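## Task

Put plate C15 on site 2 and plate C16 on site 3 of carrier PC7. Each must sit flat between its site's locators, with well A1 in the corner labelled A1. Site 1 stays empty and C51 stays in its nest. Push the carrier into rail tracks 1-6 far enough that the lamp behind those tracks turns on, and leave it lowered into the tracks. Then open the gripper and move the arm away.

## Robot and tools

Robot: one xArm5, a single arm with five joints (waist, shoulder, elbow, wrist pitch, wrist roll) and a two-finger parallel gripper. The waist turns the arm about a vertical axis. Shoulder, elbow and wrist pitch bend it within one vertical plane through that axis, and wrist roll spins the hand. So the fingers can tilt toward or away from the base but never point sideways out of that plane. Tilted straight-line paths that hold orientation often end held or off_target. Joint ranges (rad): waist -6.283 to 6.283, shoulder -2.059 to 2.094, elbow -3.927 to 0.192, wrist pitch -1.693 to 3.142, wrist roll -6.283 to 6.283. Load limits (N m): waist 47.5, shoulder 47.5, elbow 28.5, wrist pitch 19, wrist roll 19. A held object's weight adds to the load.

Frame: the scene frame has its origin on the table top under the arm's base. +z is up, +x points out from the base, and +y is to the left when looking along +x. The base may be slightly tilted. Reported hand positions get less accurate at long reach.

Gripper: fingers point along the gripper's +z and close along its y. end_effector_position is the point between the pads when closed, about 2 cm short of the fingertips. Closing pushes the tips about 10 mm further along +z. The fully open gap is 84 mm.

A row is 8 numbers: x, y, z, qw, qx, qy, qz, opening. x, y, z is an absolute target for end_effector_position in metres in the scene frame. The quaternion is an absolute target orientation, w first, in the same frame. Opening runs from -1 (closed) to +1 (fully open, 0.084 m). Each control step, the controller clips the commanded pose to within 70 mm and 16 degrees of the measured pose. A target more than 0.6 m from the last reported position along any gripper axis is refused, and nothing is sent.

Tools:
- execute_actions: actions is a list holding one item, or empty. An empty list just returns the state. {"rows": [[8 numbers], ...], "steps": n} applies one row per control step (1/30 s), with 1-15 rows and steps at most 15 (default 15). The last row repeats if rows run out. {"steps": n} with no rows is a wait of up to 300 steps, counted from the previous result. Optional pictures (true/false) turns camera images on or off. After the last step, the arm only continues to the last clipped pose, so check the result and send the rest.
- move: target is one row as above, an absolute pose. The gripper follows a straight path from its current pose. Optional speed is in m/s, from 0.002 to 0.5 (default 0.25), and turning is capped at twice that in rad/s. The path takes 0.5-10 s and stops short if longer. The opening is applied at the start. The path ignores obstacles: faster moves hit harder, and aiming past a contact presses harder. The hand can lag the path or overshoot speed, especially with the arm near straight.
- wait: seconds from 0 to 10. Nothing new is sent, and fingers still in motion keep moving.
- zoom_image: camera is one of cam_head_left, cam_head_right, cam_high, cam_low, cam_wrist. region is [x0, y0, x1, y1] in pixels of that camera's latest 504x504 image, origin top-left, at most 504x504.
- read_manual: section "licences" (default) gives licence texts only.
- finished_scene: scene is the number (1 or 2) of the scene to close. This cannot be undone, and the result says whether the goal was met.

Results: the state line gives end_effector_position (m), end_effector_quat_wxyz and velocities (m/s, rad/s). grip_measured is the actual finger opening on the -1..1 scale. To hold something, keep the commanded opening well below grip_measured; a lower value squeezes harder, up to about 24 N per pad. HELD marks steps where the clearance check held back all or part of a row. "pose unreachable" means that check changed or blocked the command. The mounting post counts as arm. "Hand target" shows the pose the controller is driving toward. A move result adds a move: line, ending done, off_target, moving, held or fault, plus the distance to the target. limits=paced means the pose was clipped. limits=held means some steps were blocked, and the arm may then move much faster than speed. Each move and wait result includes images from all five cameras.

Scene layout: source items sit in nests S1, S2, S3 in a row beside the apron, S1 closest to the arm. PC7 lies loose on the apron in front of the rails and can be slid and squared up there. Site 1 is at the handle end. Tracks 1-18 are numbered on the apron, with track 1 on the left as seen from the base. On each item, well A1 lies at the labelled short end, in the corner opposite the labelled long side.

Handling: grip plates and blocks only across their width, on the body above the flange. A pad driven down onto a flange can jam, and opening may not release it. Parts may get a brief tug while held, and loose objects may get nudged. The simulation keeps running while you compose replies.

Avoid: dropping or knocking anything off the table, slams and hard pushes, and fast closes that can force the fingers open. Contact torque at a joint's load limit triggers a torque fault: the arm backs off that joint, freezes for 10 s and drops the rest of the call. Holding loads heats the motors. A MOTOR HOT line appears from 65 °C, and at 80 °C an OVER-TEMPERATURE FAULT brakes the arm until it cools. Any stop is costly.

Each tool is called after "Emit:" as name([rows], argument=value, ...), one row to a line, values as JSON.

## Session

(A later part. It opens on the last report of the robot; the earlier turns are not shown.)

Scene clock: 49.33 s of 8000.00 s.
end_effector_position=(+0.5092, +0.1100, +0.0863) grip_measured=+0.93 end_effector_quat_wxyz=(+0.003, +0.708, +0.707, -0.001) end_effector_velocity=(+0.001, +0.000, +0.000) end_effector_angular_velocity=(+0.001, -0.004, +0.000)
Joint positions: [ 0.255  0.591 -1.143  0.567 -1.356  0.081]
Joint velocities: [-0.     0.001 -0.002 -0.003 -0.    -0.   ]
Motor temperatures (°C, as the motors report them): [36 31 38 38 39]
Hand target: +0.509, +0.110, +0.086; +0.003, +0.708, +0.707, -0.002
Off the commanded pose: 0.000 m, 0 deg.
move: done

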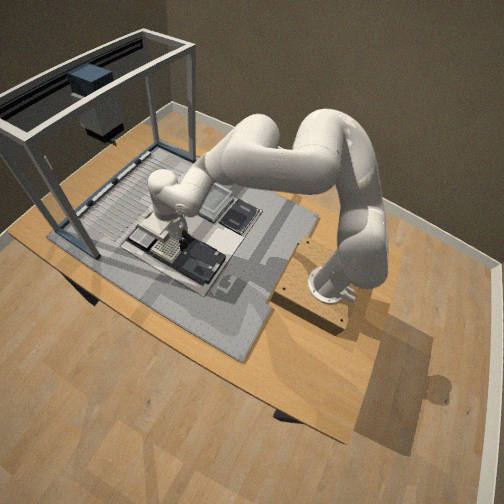

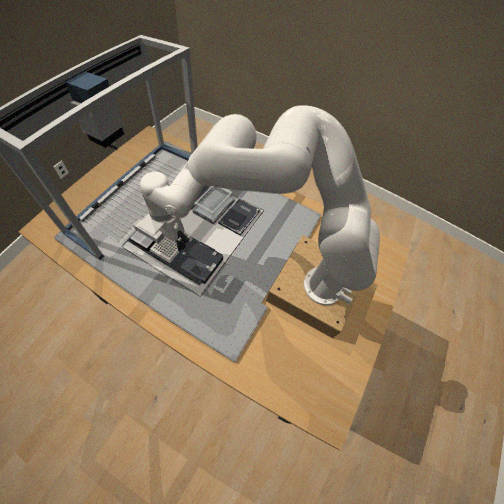

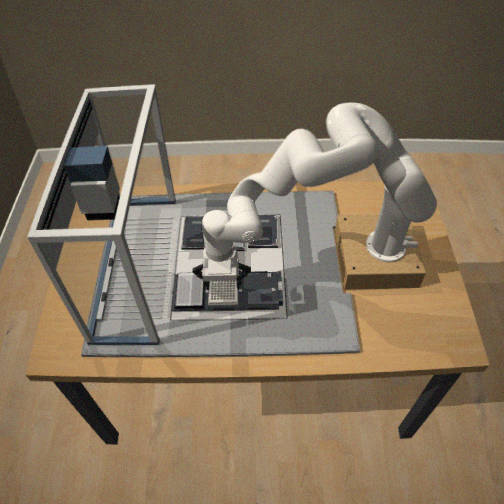

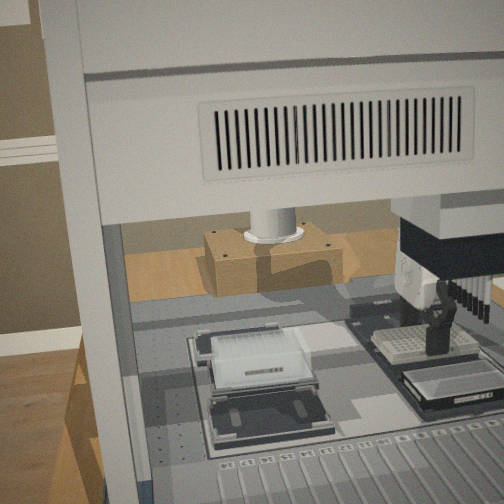

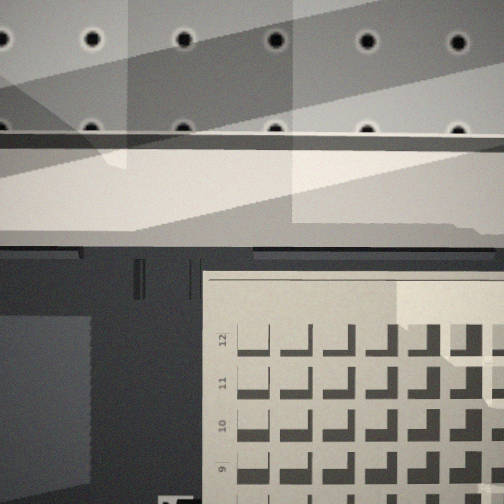

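Emit:
move(target=[0.5081,0.1121,0.084,0,0.7076,0.7066,0,0.3], speed=0.02)

Emit:
move(target=[0.5081,0.1121,0.0725,0,0.7076,0.7066,0,0.3], speed=0.01)

Emit:
move(target=[0.5081,0.1121,0.0725,0,0.7076,0.7066,0,1])

Emit:
move(target=[0.5081,0.1121,0.15,0,0.7076,0.7066,0,1], speed=0.08)

Emit:
move(target=[0.336,0.1127,0.12,0,0.7076,0.7066,0,-0.55])

Emit:
zoom_image(camera="cam_high", region=[100,100,400,400])

Scene clock: 61.13 s of 8000.00 s.
end_effector_position=(+0.5081, +0.1121, +0.0840) grip_measured=+0.93 end_effector_quat_wxyz=(+0.003, +0.708, +0.707, -0.002) end_effector_velocity=(-0.000, +0.000, -0.000) end_effector_angular_velocity=(-0.000, +0.001, -0.001)
Joint positions: [ 0.26   0.595 -1.141  0.562 -1.352  0.081]
Joint velocities: [ 0.     0.     0.001 -0.     0.001 -0.   ]
Motor temperatures (°C, as the motors report them): [36 31 38 39 39]
Hand target: +0.508, +0.112, +0.084; +0.003, +0.708, +0.707, -0.002
Off the commanded pose: 0.000 m, 0 deg.
After step 90, 8.10 s passed at rest.
move: done

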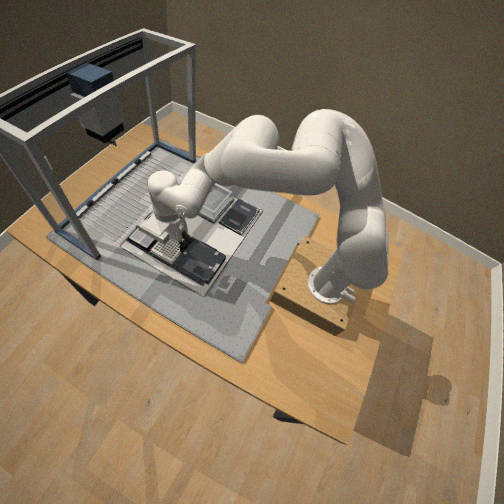

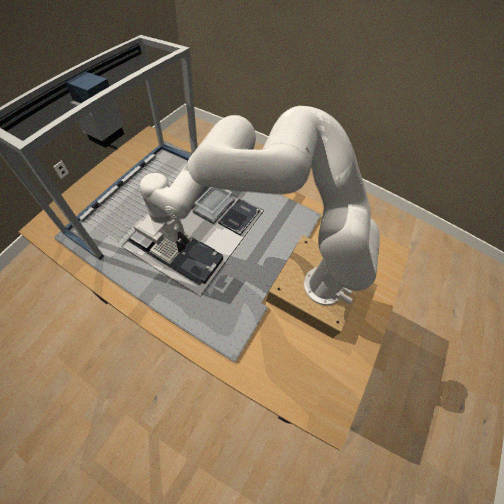

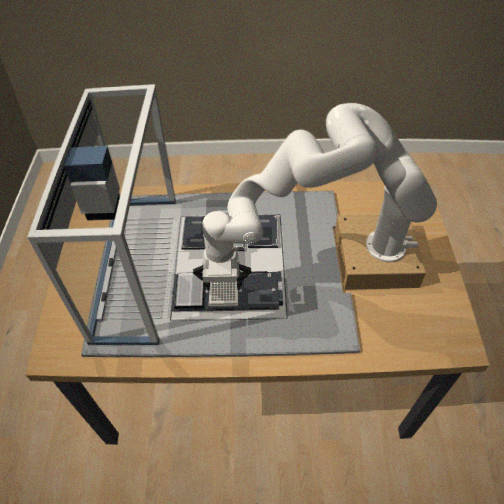

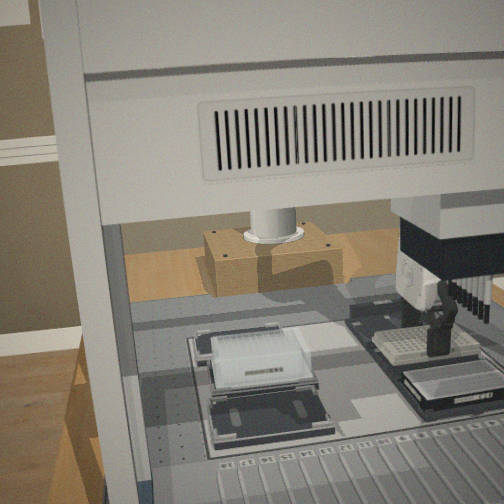

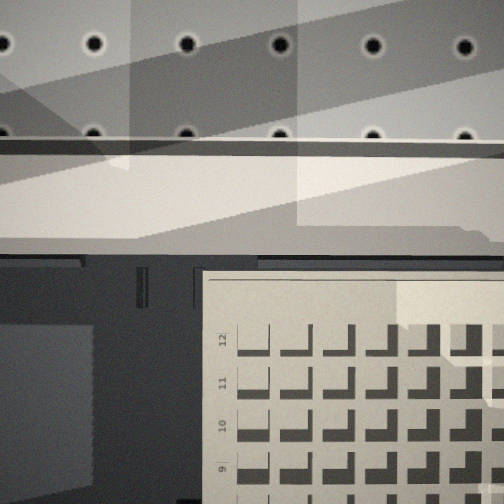

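Scene clock: 62.50 s of 8000.00 s.
end_effector_position=(+0.5080, +0.1121, +0.0725) grip_measured=+0.93 end_effector_quat_wxyz=(+0.003, +0.708, +0.707, -0.002) end_effector_velocity=(+0.001, +0.000, -0.000) end_effector_angular_velocity=(+0.000, -0.001, +0.001)
Joint positions: [ 0.26   0.624 -1.146  0.539 -1.352  0.081]
Joint velocities: [ 0.     0.002 -0.001 -0.002 -0.001  0.   ]
Motor temperatures (°C, as the motors report them): [36 31 38 39 39]
Hand target: +0.508, +0.112, +0.073; +0.003, +0.708, +0.707, -0.002
Off the commanded pose: 0.000 m, 0 deg.
move: done

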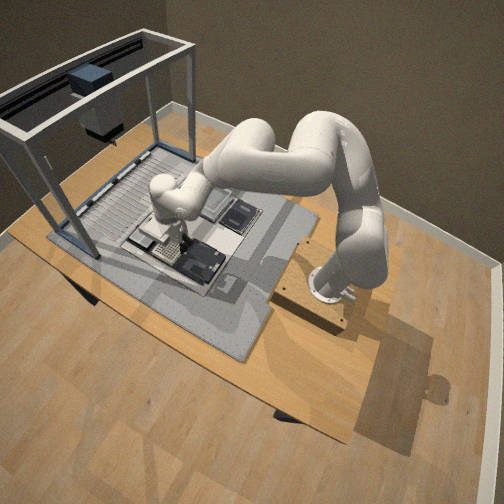

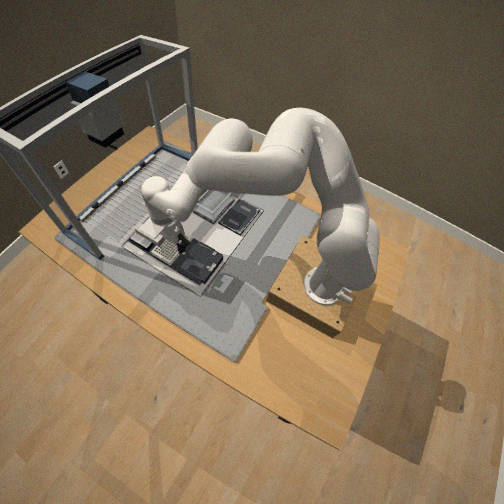

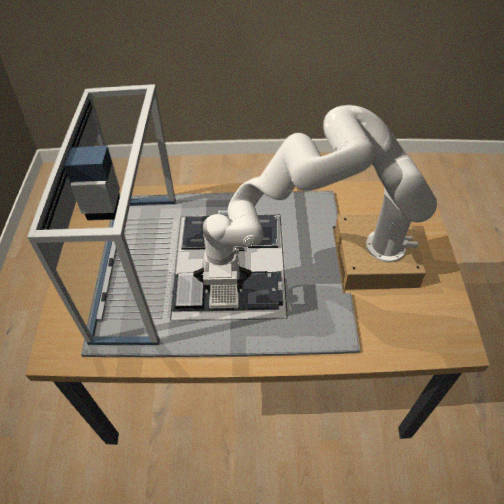

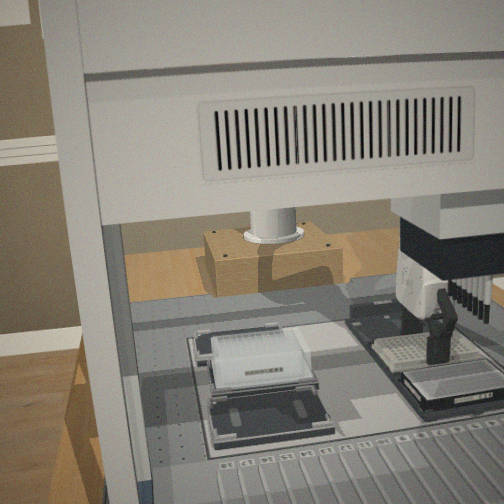

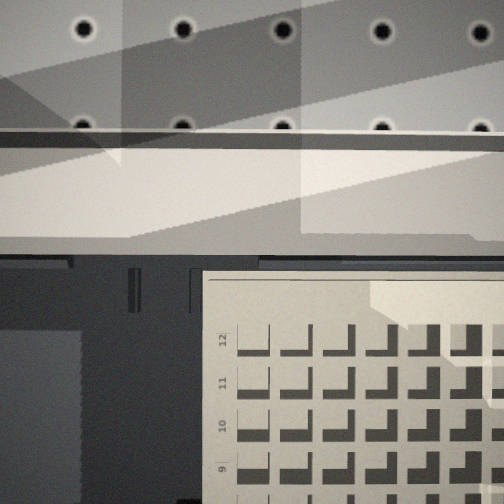

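Scene clock: 63.20 s of 8000.00 s.
end_effector_position=(+0.5081, +0.1121, +0.0725) grip_measured=+1.00 end_effector_quat_wxyz=(+0.003, +0.708, +0.707, -0.002) end_effector_velocity=(+0.000, +0.000, +0.000) end_effector_angular_velocity=(+0.000, -0.001, +0.000)
Joint positions: [ 0.26   0.624 -1.147  0.539 -1.352  0.084]
Joint velocities: [-0.     0.    -0.001 -0.001 -0.     0.   ]
Motor temperatures (°C, as the motors report them): [36 31 38 39 39]
Hand target: +0.508, +0.112, +0.072; +0.003, +0.708, +0.707, -0.002
Off the commanded pose: 0.000 m, 0 deg.
move: done

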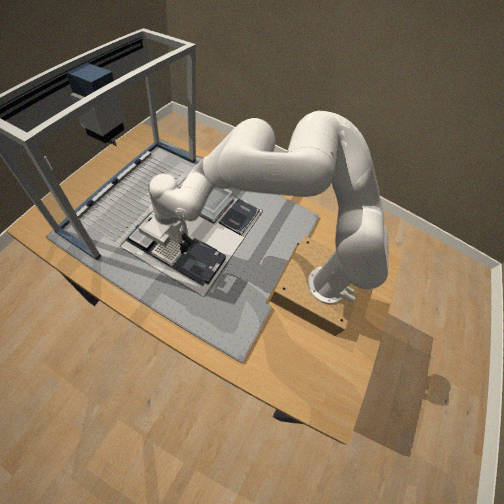

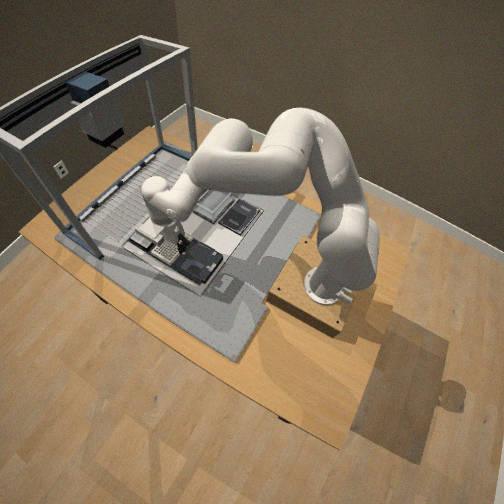

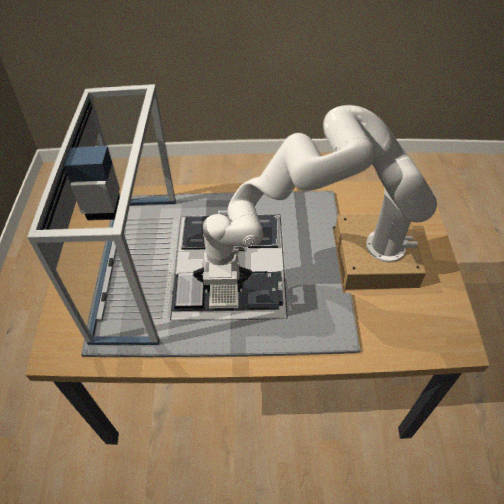

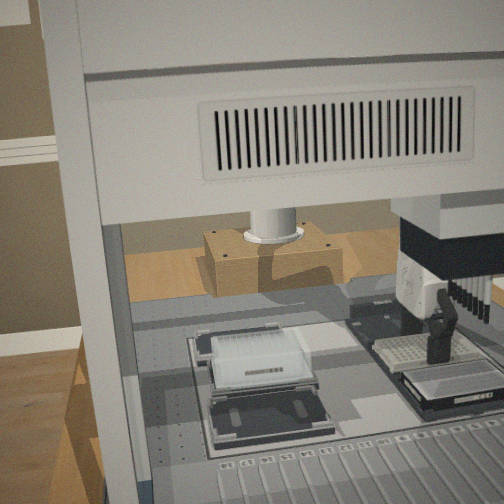

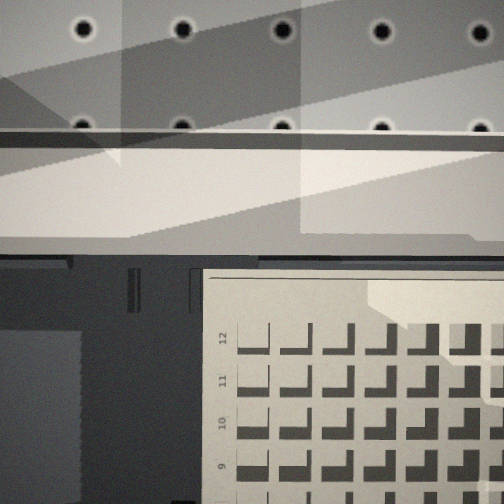

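Scene clock: 64.57 s of 8000.00 s.
end_effector_position=(+0.5079, +0.1120, +0.1495) grip_measured=+1.00 end_effector_quat_wxyz=(+0.002, +0.708, +0.707, -0.002) end_effector_velocity=(+0.000, +0.000, +0.001) end_effector_angular_velocity=(+0.000, -0.001, -0.001)
Joint positions: [ 0.259  0.447 -1.137  0.707 -1.353  0.084]
Joint velocities: [ 0.    -0.002 -0.001  0.003  0.001 -0.   ]
Motor temperatures (°C, as the motors report them): [36 31 38 39 39]
Hand target: +0.508, +0.112, +0.150; +0.003, +0.708, +0.707, -0.002
Off the commanded pose: 0.001 m, 0 deg.
move: done

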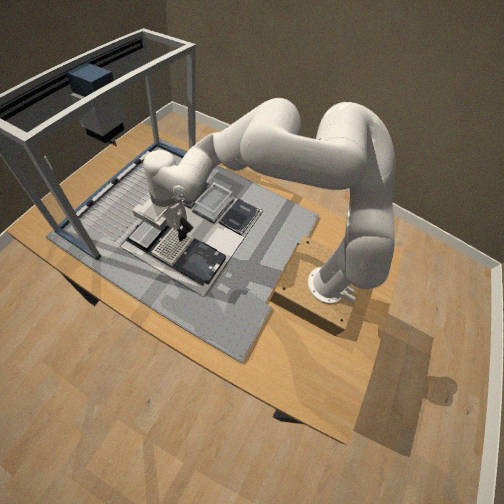

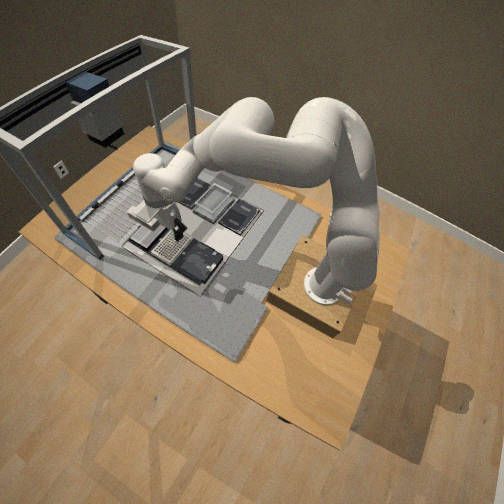

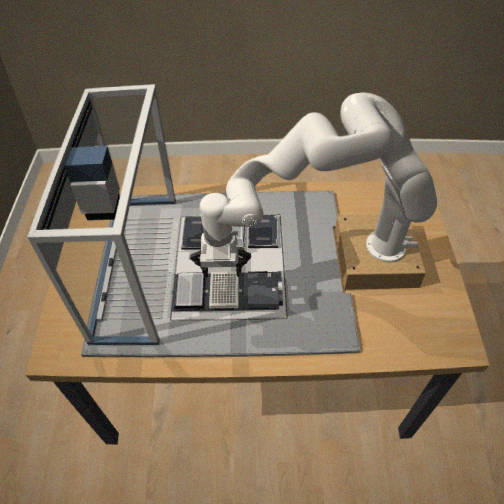

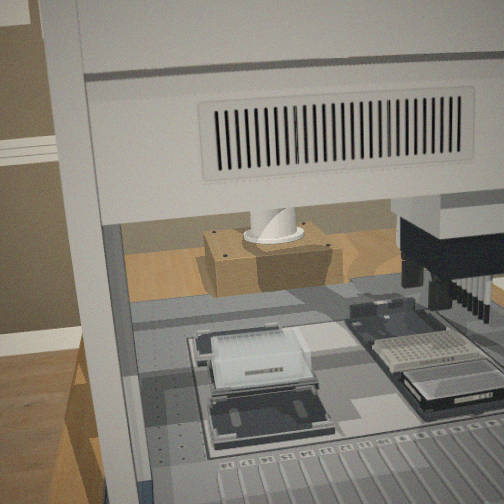

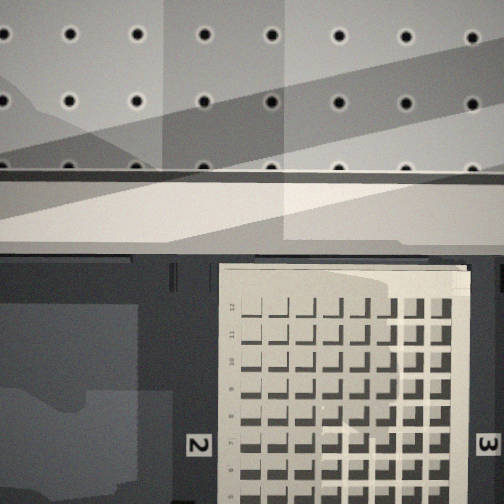

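Scene clock: 65.77 s of 8000.00 s.
end_effector_position=(+0.3366, +0.1130, +0.1203) grip_measured=-0.57 end_effector_quat_wxyz=(+0.004, +0.708, +0.707, -0.001) end_effector_velocity=(-0.005, -0.001, -0.002) end_effector_angular_velocity=(-0.002, +0.005, -0.000)
Joint positions: [ 0.366  0.092 -0.488  0.41  -1.246  0.019]
Joint velocities: [ 0.002 -0.006  0.014 -0.003  0.002  0.   ]
Motor temperatures (°C, as the motors report them): [36 31 38 39 39]
Hand target: +0.336, +0.113, +0.120; +0.004, +0.708, +0.707, -0.002
Off the commanded pose: 0.001 m, 0 deg.
move: done

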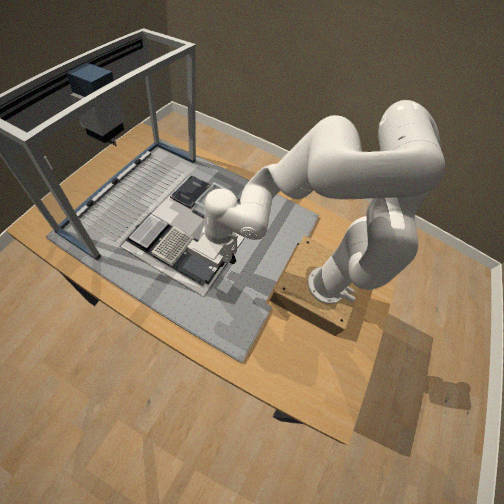

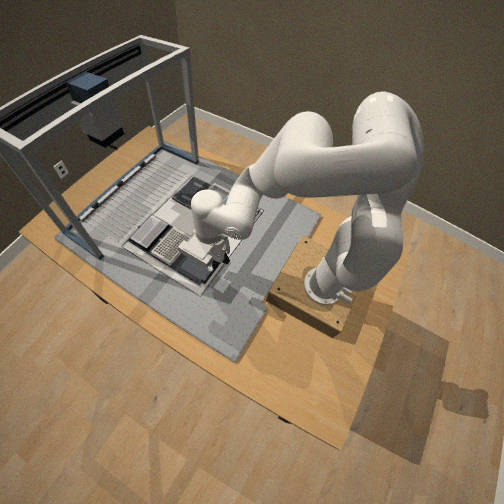

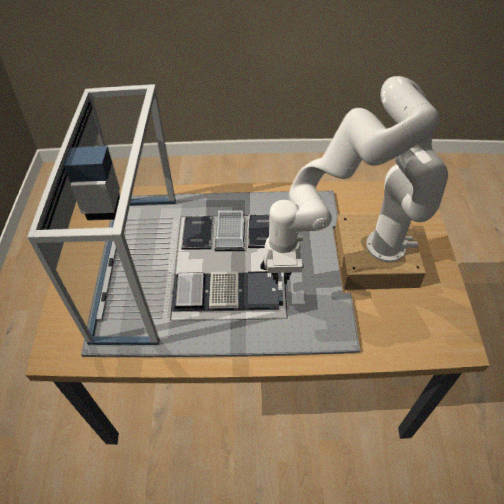

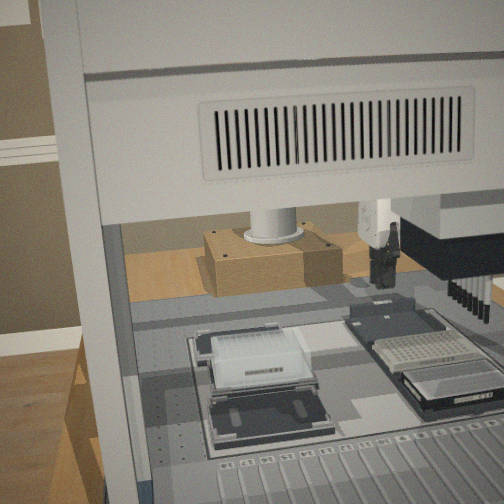

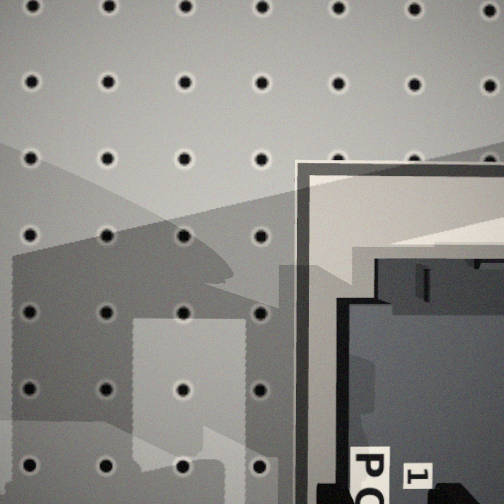

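Region (100, 100, 400, 400) of cam_high's 504x504 image, scaled by 1.680, with more detail than that image has.

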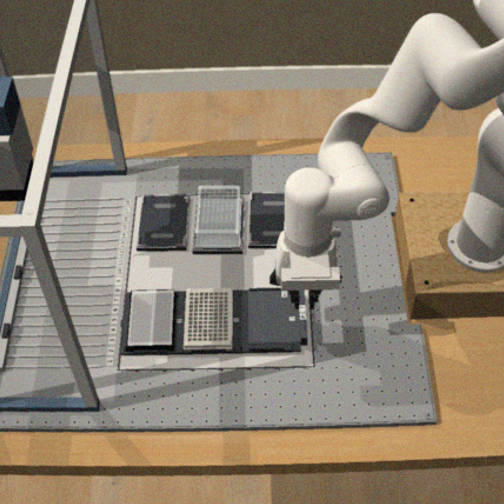

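Emit:
move(target=[0.336,0.1127,0.079,0,0.7076,0.7066,0,-0.55], speed=0.04)

Emit:
move(target=[0.337,0.1127,0.079,0,0.7076,0.7066,0,-1])

Emit:
move(target=[0.352,0.123,0.079,0,0.7092,0.705,0,-1], speed=0.02)

Emit:
move(target=[0.333,0.134,0.079,0,0.7092,0.705,0,-1], speed=0.02)

Emit:
move(target=[0.355,0.134,0.079,0,0.7092,0.705,0,-1], speed=0.02)

Emit:
zoom_image(camera="cam_high", region=[110,250,300,340])

Emit:
zoom_image(camera="cam_low", region=[354,310,504,460])

Scene clock: 73.80 s of 8000.00 s.
end_effector_position=(+0.3361, +0.1127, +0.0792) grip_measured=-0.57 end_effector_quat_wxyz=(+0.004, +0.708, +0.707, -0.002) end_effector_velocity=(+0.001, +0.000, -0.001) end_effector_angular_velocity=(+0.001, -0.002, +0.000)
Joint positions: [ 0.367  0.244 -0.498  0.269 -1.245  0.019]
Joint velocities: [-0.     0.003 -0.001 -0.004 -0.    -0.   ]
Motor temperatures (°C, as the motors report them): [36 30 37 39 39]
Hand target: +0.336, +0.113, +0.079; +0.004, +0.708, +0.707, -0.002
Off the commanded pose: 0.000 m, 0 deg.
After step 90, 3.67 s passed at rest.
move: done

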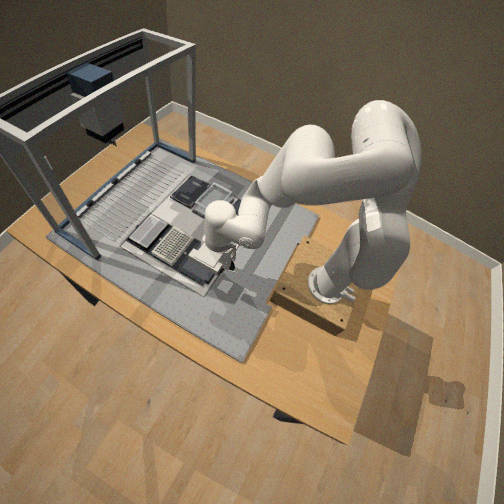

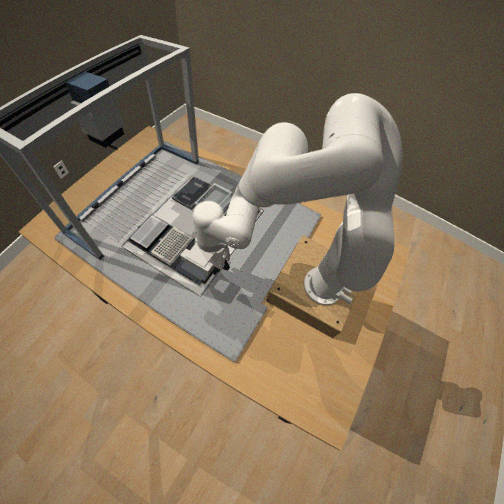

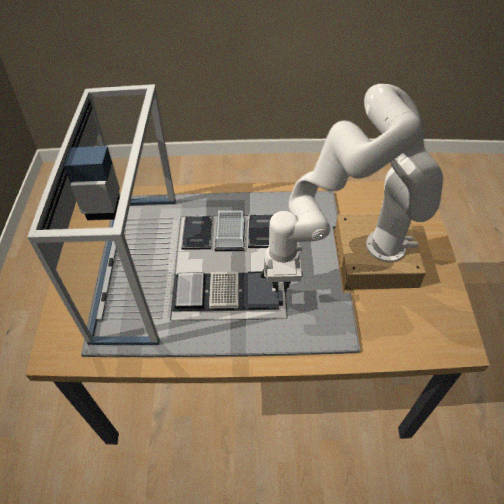

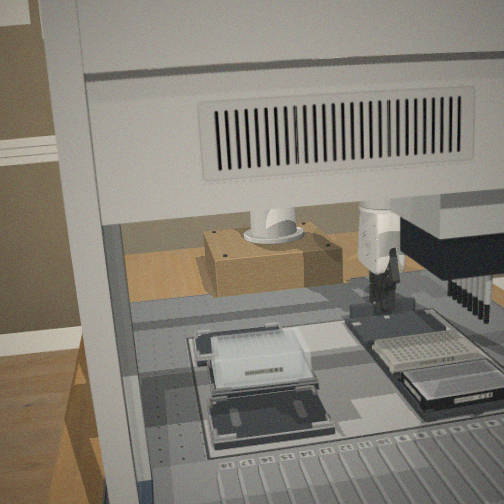

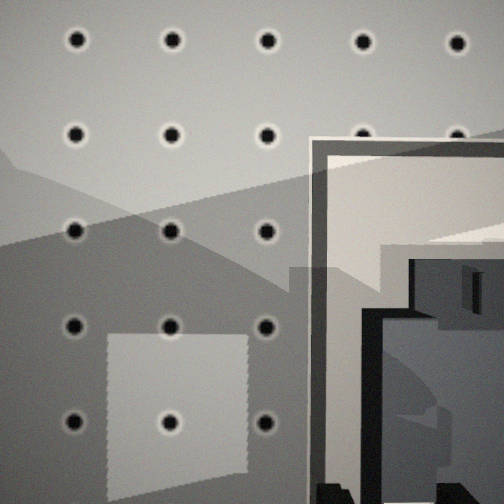

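Scene clock: 74.50 s of 8000.00 s.
end_effector_position=(+0.3368, +0.1128, +0.0792) grip_measured=-0.74 end_effector_quat_wxyz=(+0.004, +0.707, +0.707, -0.002) end_effector_velocity=(+0.000, -0.000, -0.000) end_effector_angular_velocity=(+0.000, -0.001, +0.000)
Joint positions: [ 0.366  0.246 -0.501  0.271 -1.246  0.011]
Joint velocities: [-0.     0.001 -0.    -0.002 -0.001 -0.   ]
Motor temperatures (°C, as the motors report them): [36 30 37 39 39]
Hand target: +0.337, +0.113, +0.079; +0.004, +0.708, +0.707, -0.002
Off the commanded pose: 0.000 m, 0 deg.
move: done

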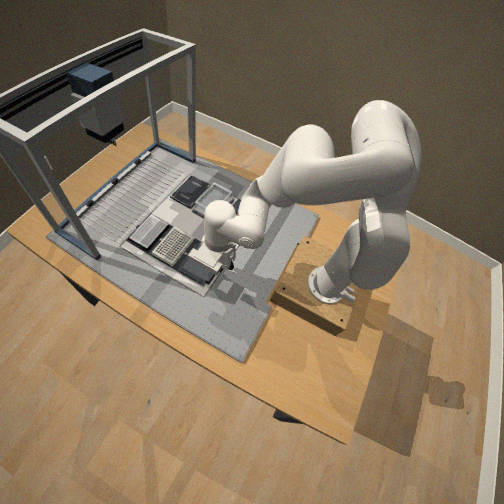

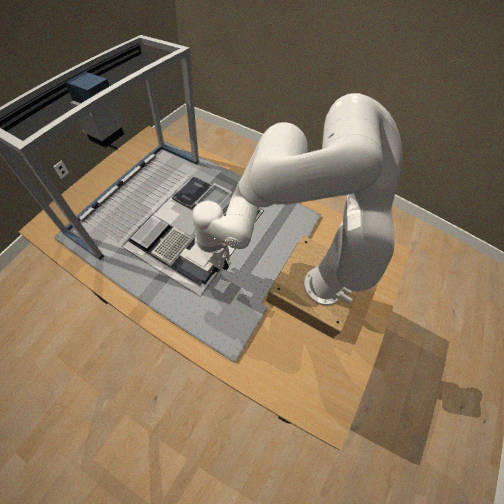

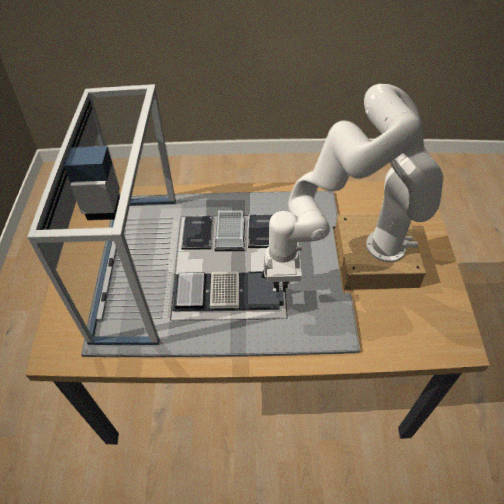

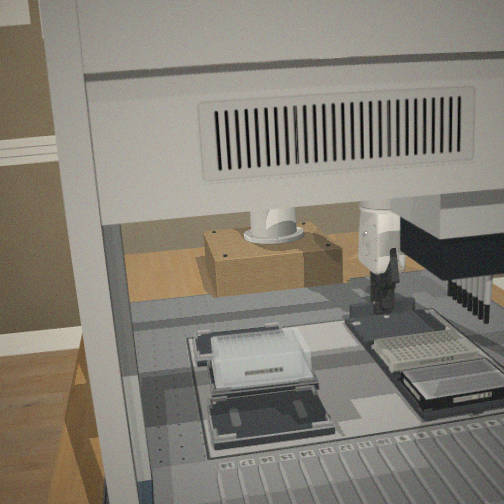

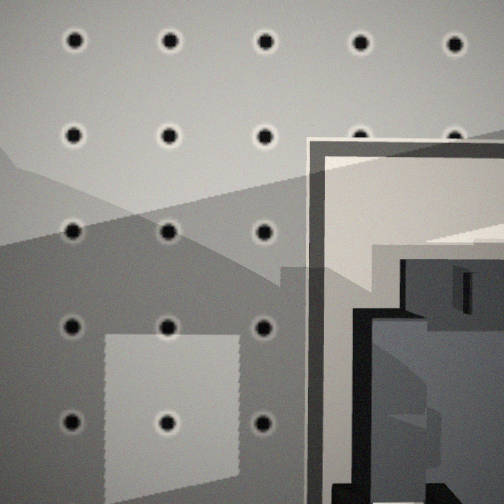

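Scene clock: 75.67 s of 8000.00 s.
end_effector_position=(+0.3520, +0.1229, +0.0791) grip_measured=-0.74 end_effector_quat_wxyz=(+0.004, +0.709, +0.705, -0.002) end_effector_velocity=(+0.000, +0.000, +0.000) end_effector_angular_velocity=(-0.000, +0.001, -0.002)
Joint positions: [ 0.379  0.283 -0.564  0.296 -1.228  0.012]
Joint velocities: [ 0.     0.001 -0.003  0.003  0.002 -0.   ]
Motor temperatures (°C, as the motors report them): [36 30 37 39 39]
Hand target: +0.352, +0.123, +0.079; +0.004, +0.709, +0.705, -0.002
Off the commanded pose: 0.000 m, 0 deg.
move: done

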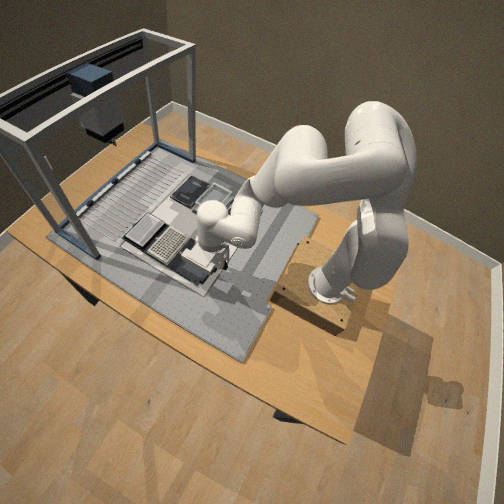

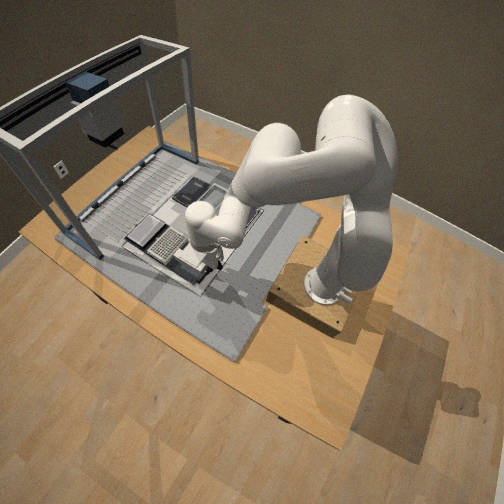

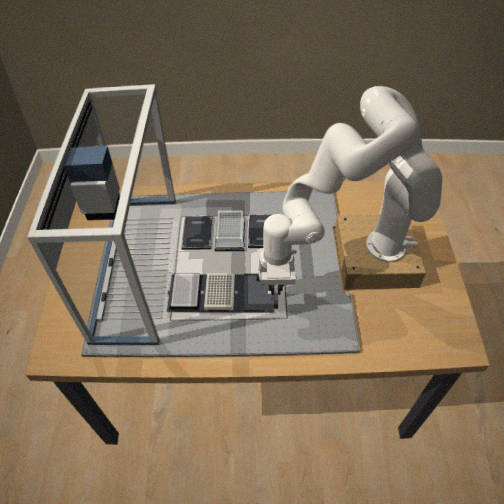

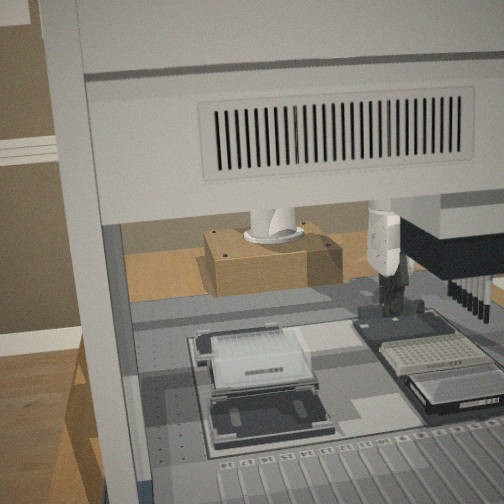

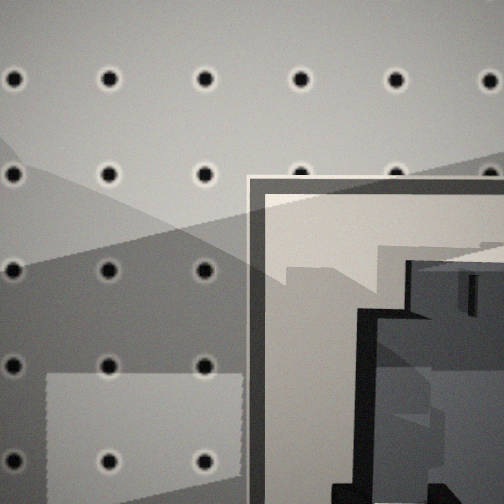

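Scene clock: 77.03 s of 8000.00 s.
end_effector_position=(+0.3332, +0.1340, +0.0791) grip_measured=-0.74 end_effector_quat_wxyz=(+0.004, +0.709, +0.705, -0.002) end_effector_velocity=(-0.001, +0.000, -0.000) end_effector_angular_velocity=(-0.000, -0.000, -0.001)
Joint positions: [ 0.425  0.254 -0.514  0.276 -1.182  0.012]
Joint velocities: [ 0.002 -0.001  0.003 -0.002  0.003 -0.   ]
Motor temperatures (°C, as the motors report them): [36 30 37 39 39]
Hand target: +0.333, +0.134, +0.079; +0.004, +0.709, +0.705, -0.002
Off the commanded pose: 0.000 m, 1 deg.
move: done

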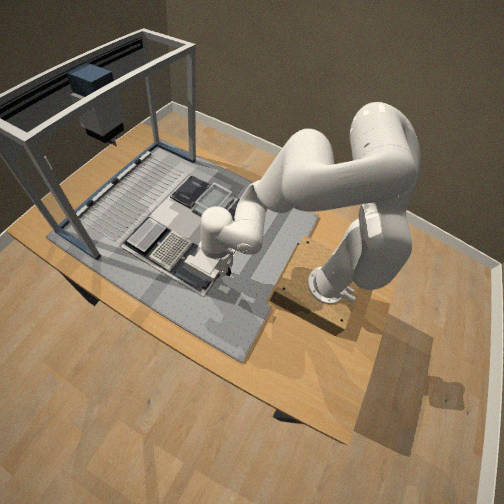

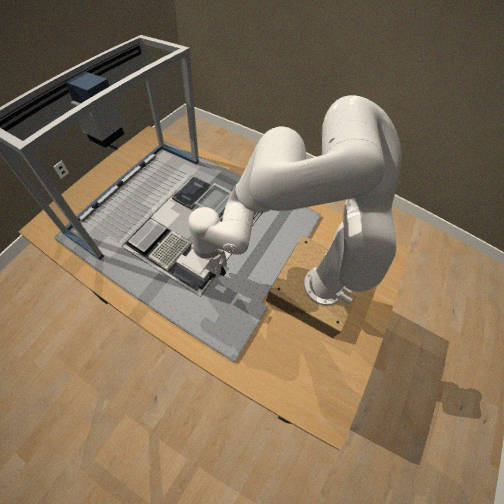

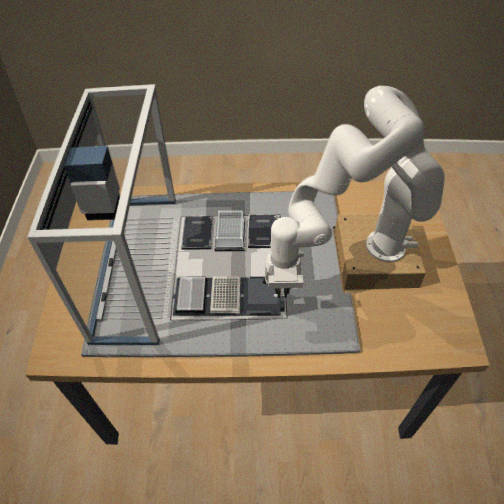

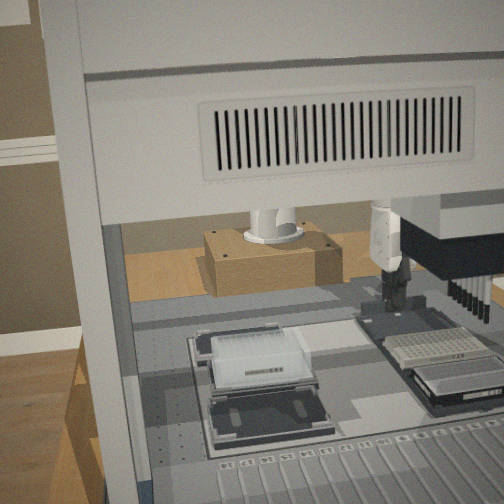

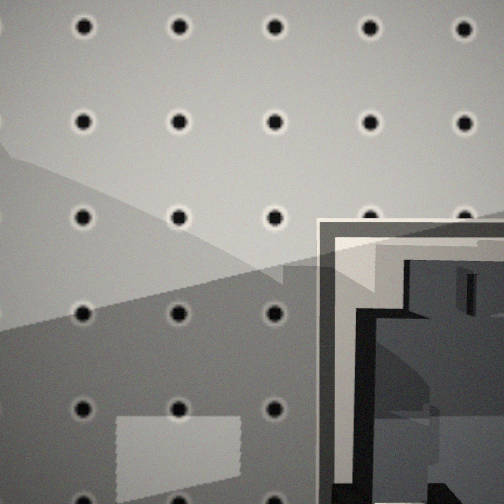

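Scene clock: 78.37 s of 8000.00 s.
end_effector_position=(+0.3549, +0.1340, +0.0790) grip_measured=-0.74 end_effector_quat_wxyz=(+0.004, +0.709, +0.705, -0.002) end_effector_velocity=(+0.001, +0.000, +0.000) end_effector_angular_velocity=(-0.001, +0.002, +0.001)
Joint positions: [ 0.404  0.296 -0.587  0.306 -1.203  0.011]
Joint velocities: [-0.     0.001 -0.003  0.004 -0.002  0.   ]
Motor temperatures (°C, as the motors report them): [36 30 37 39 39]
Hand target: +0.355, +0.134, +0.079; +0.004, +0.709, +0.705, -0.002
Off the commanded pose: 0.000 m, 0 deg.
move: done

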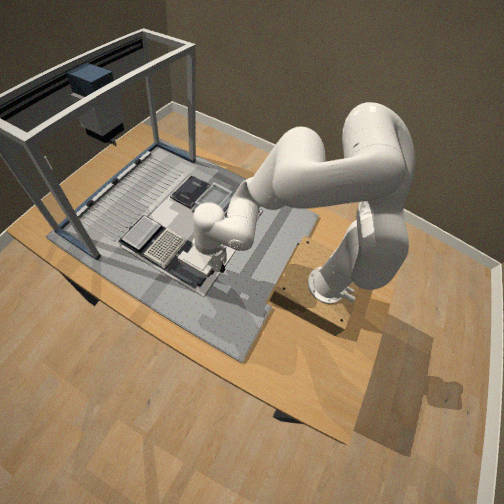

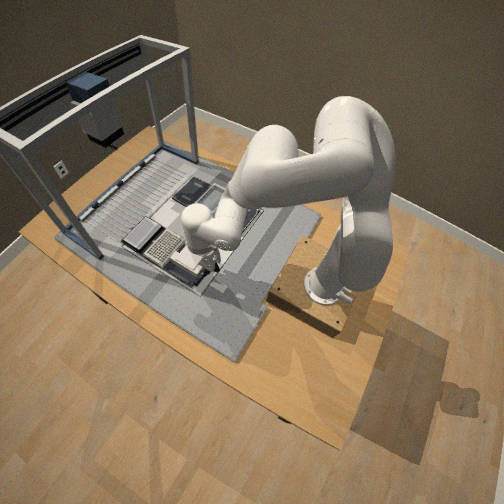

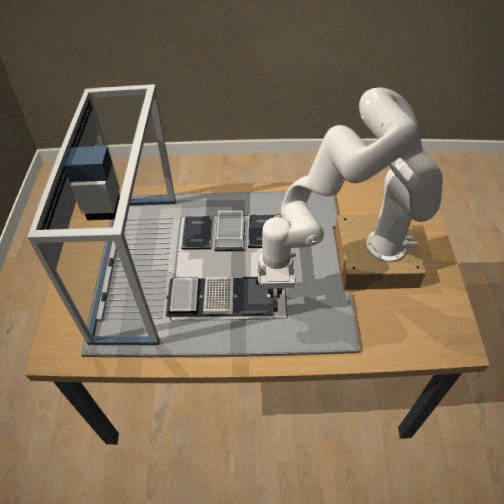

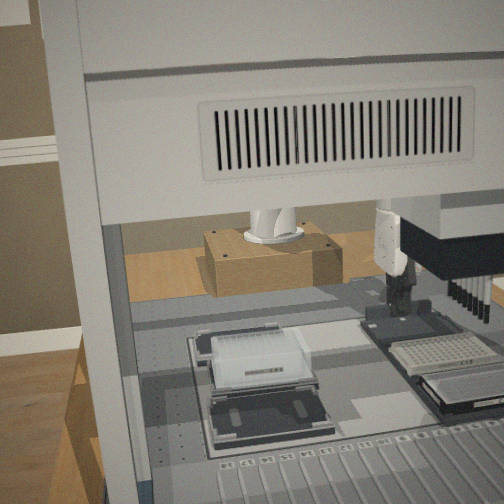

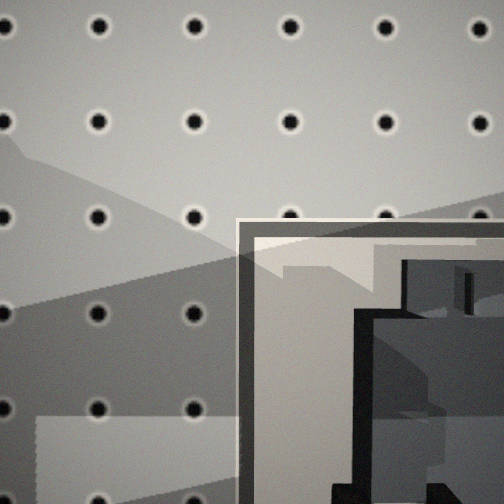

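Region (110, 250, 300, 340) of cam_high's 504x504 image, scaled by 2.653, with more detail than that image has; it fills the top 239 rows of this view, and the rest is white.

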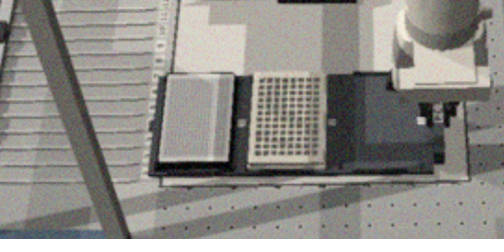

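Region (354, 310, 504, 460) of cam_low's 504x504 image, scaled by 3.360, with more detail than that image has.

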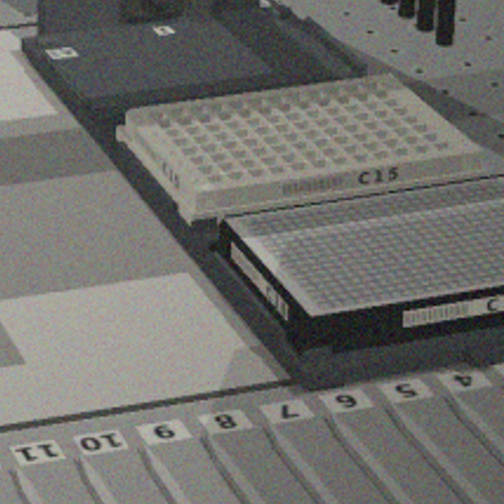

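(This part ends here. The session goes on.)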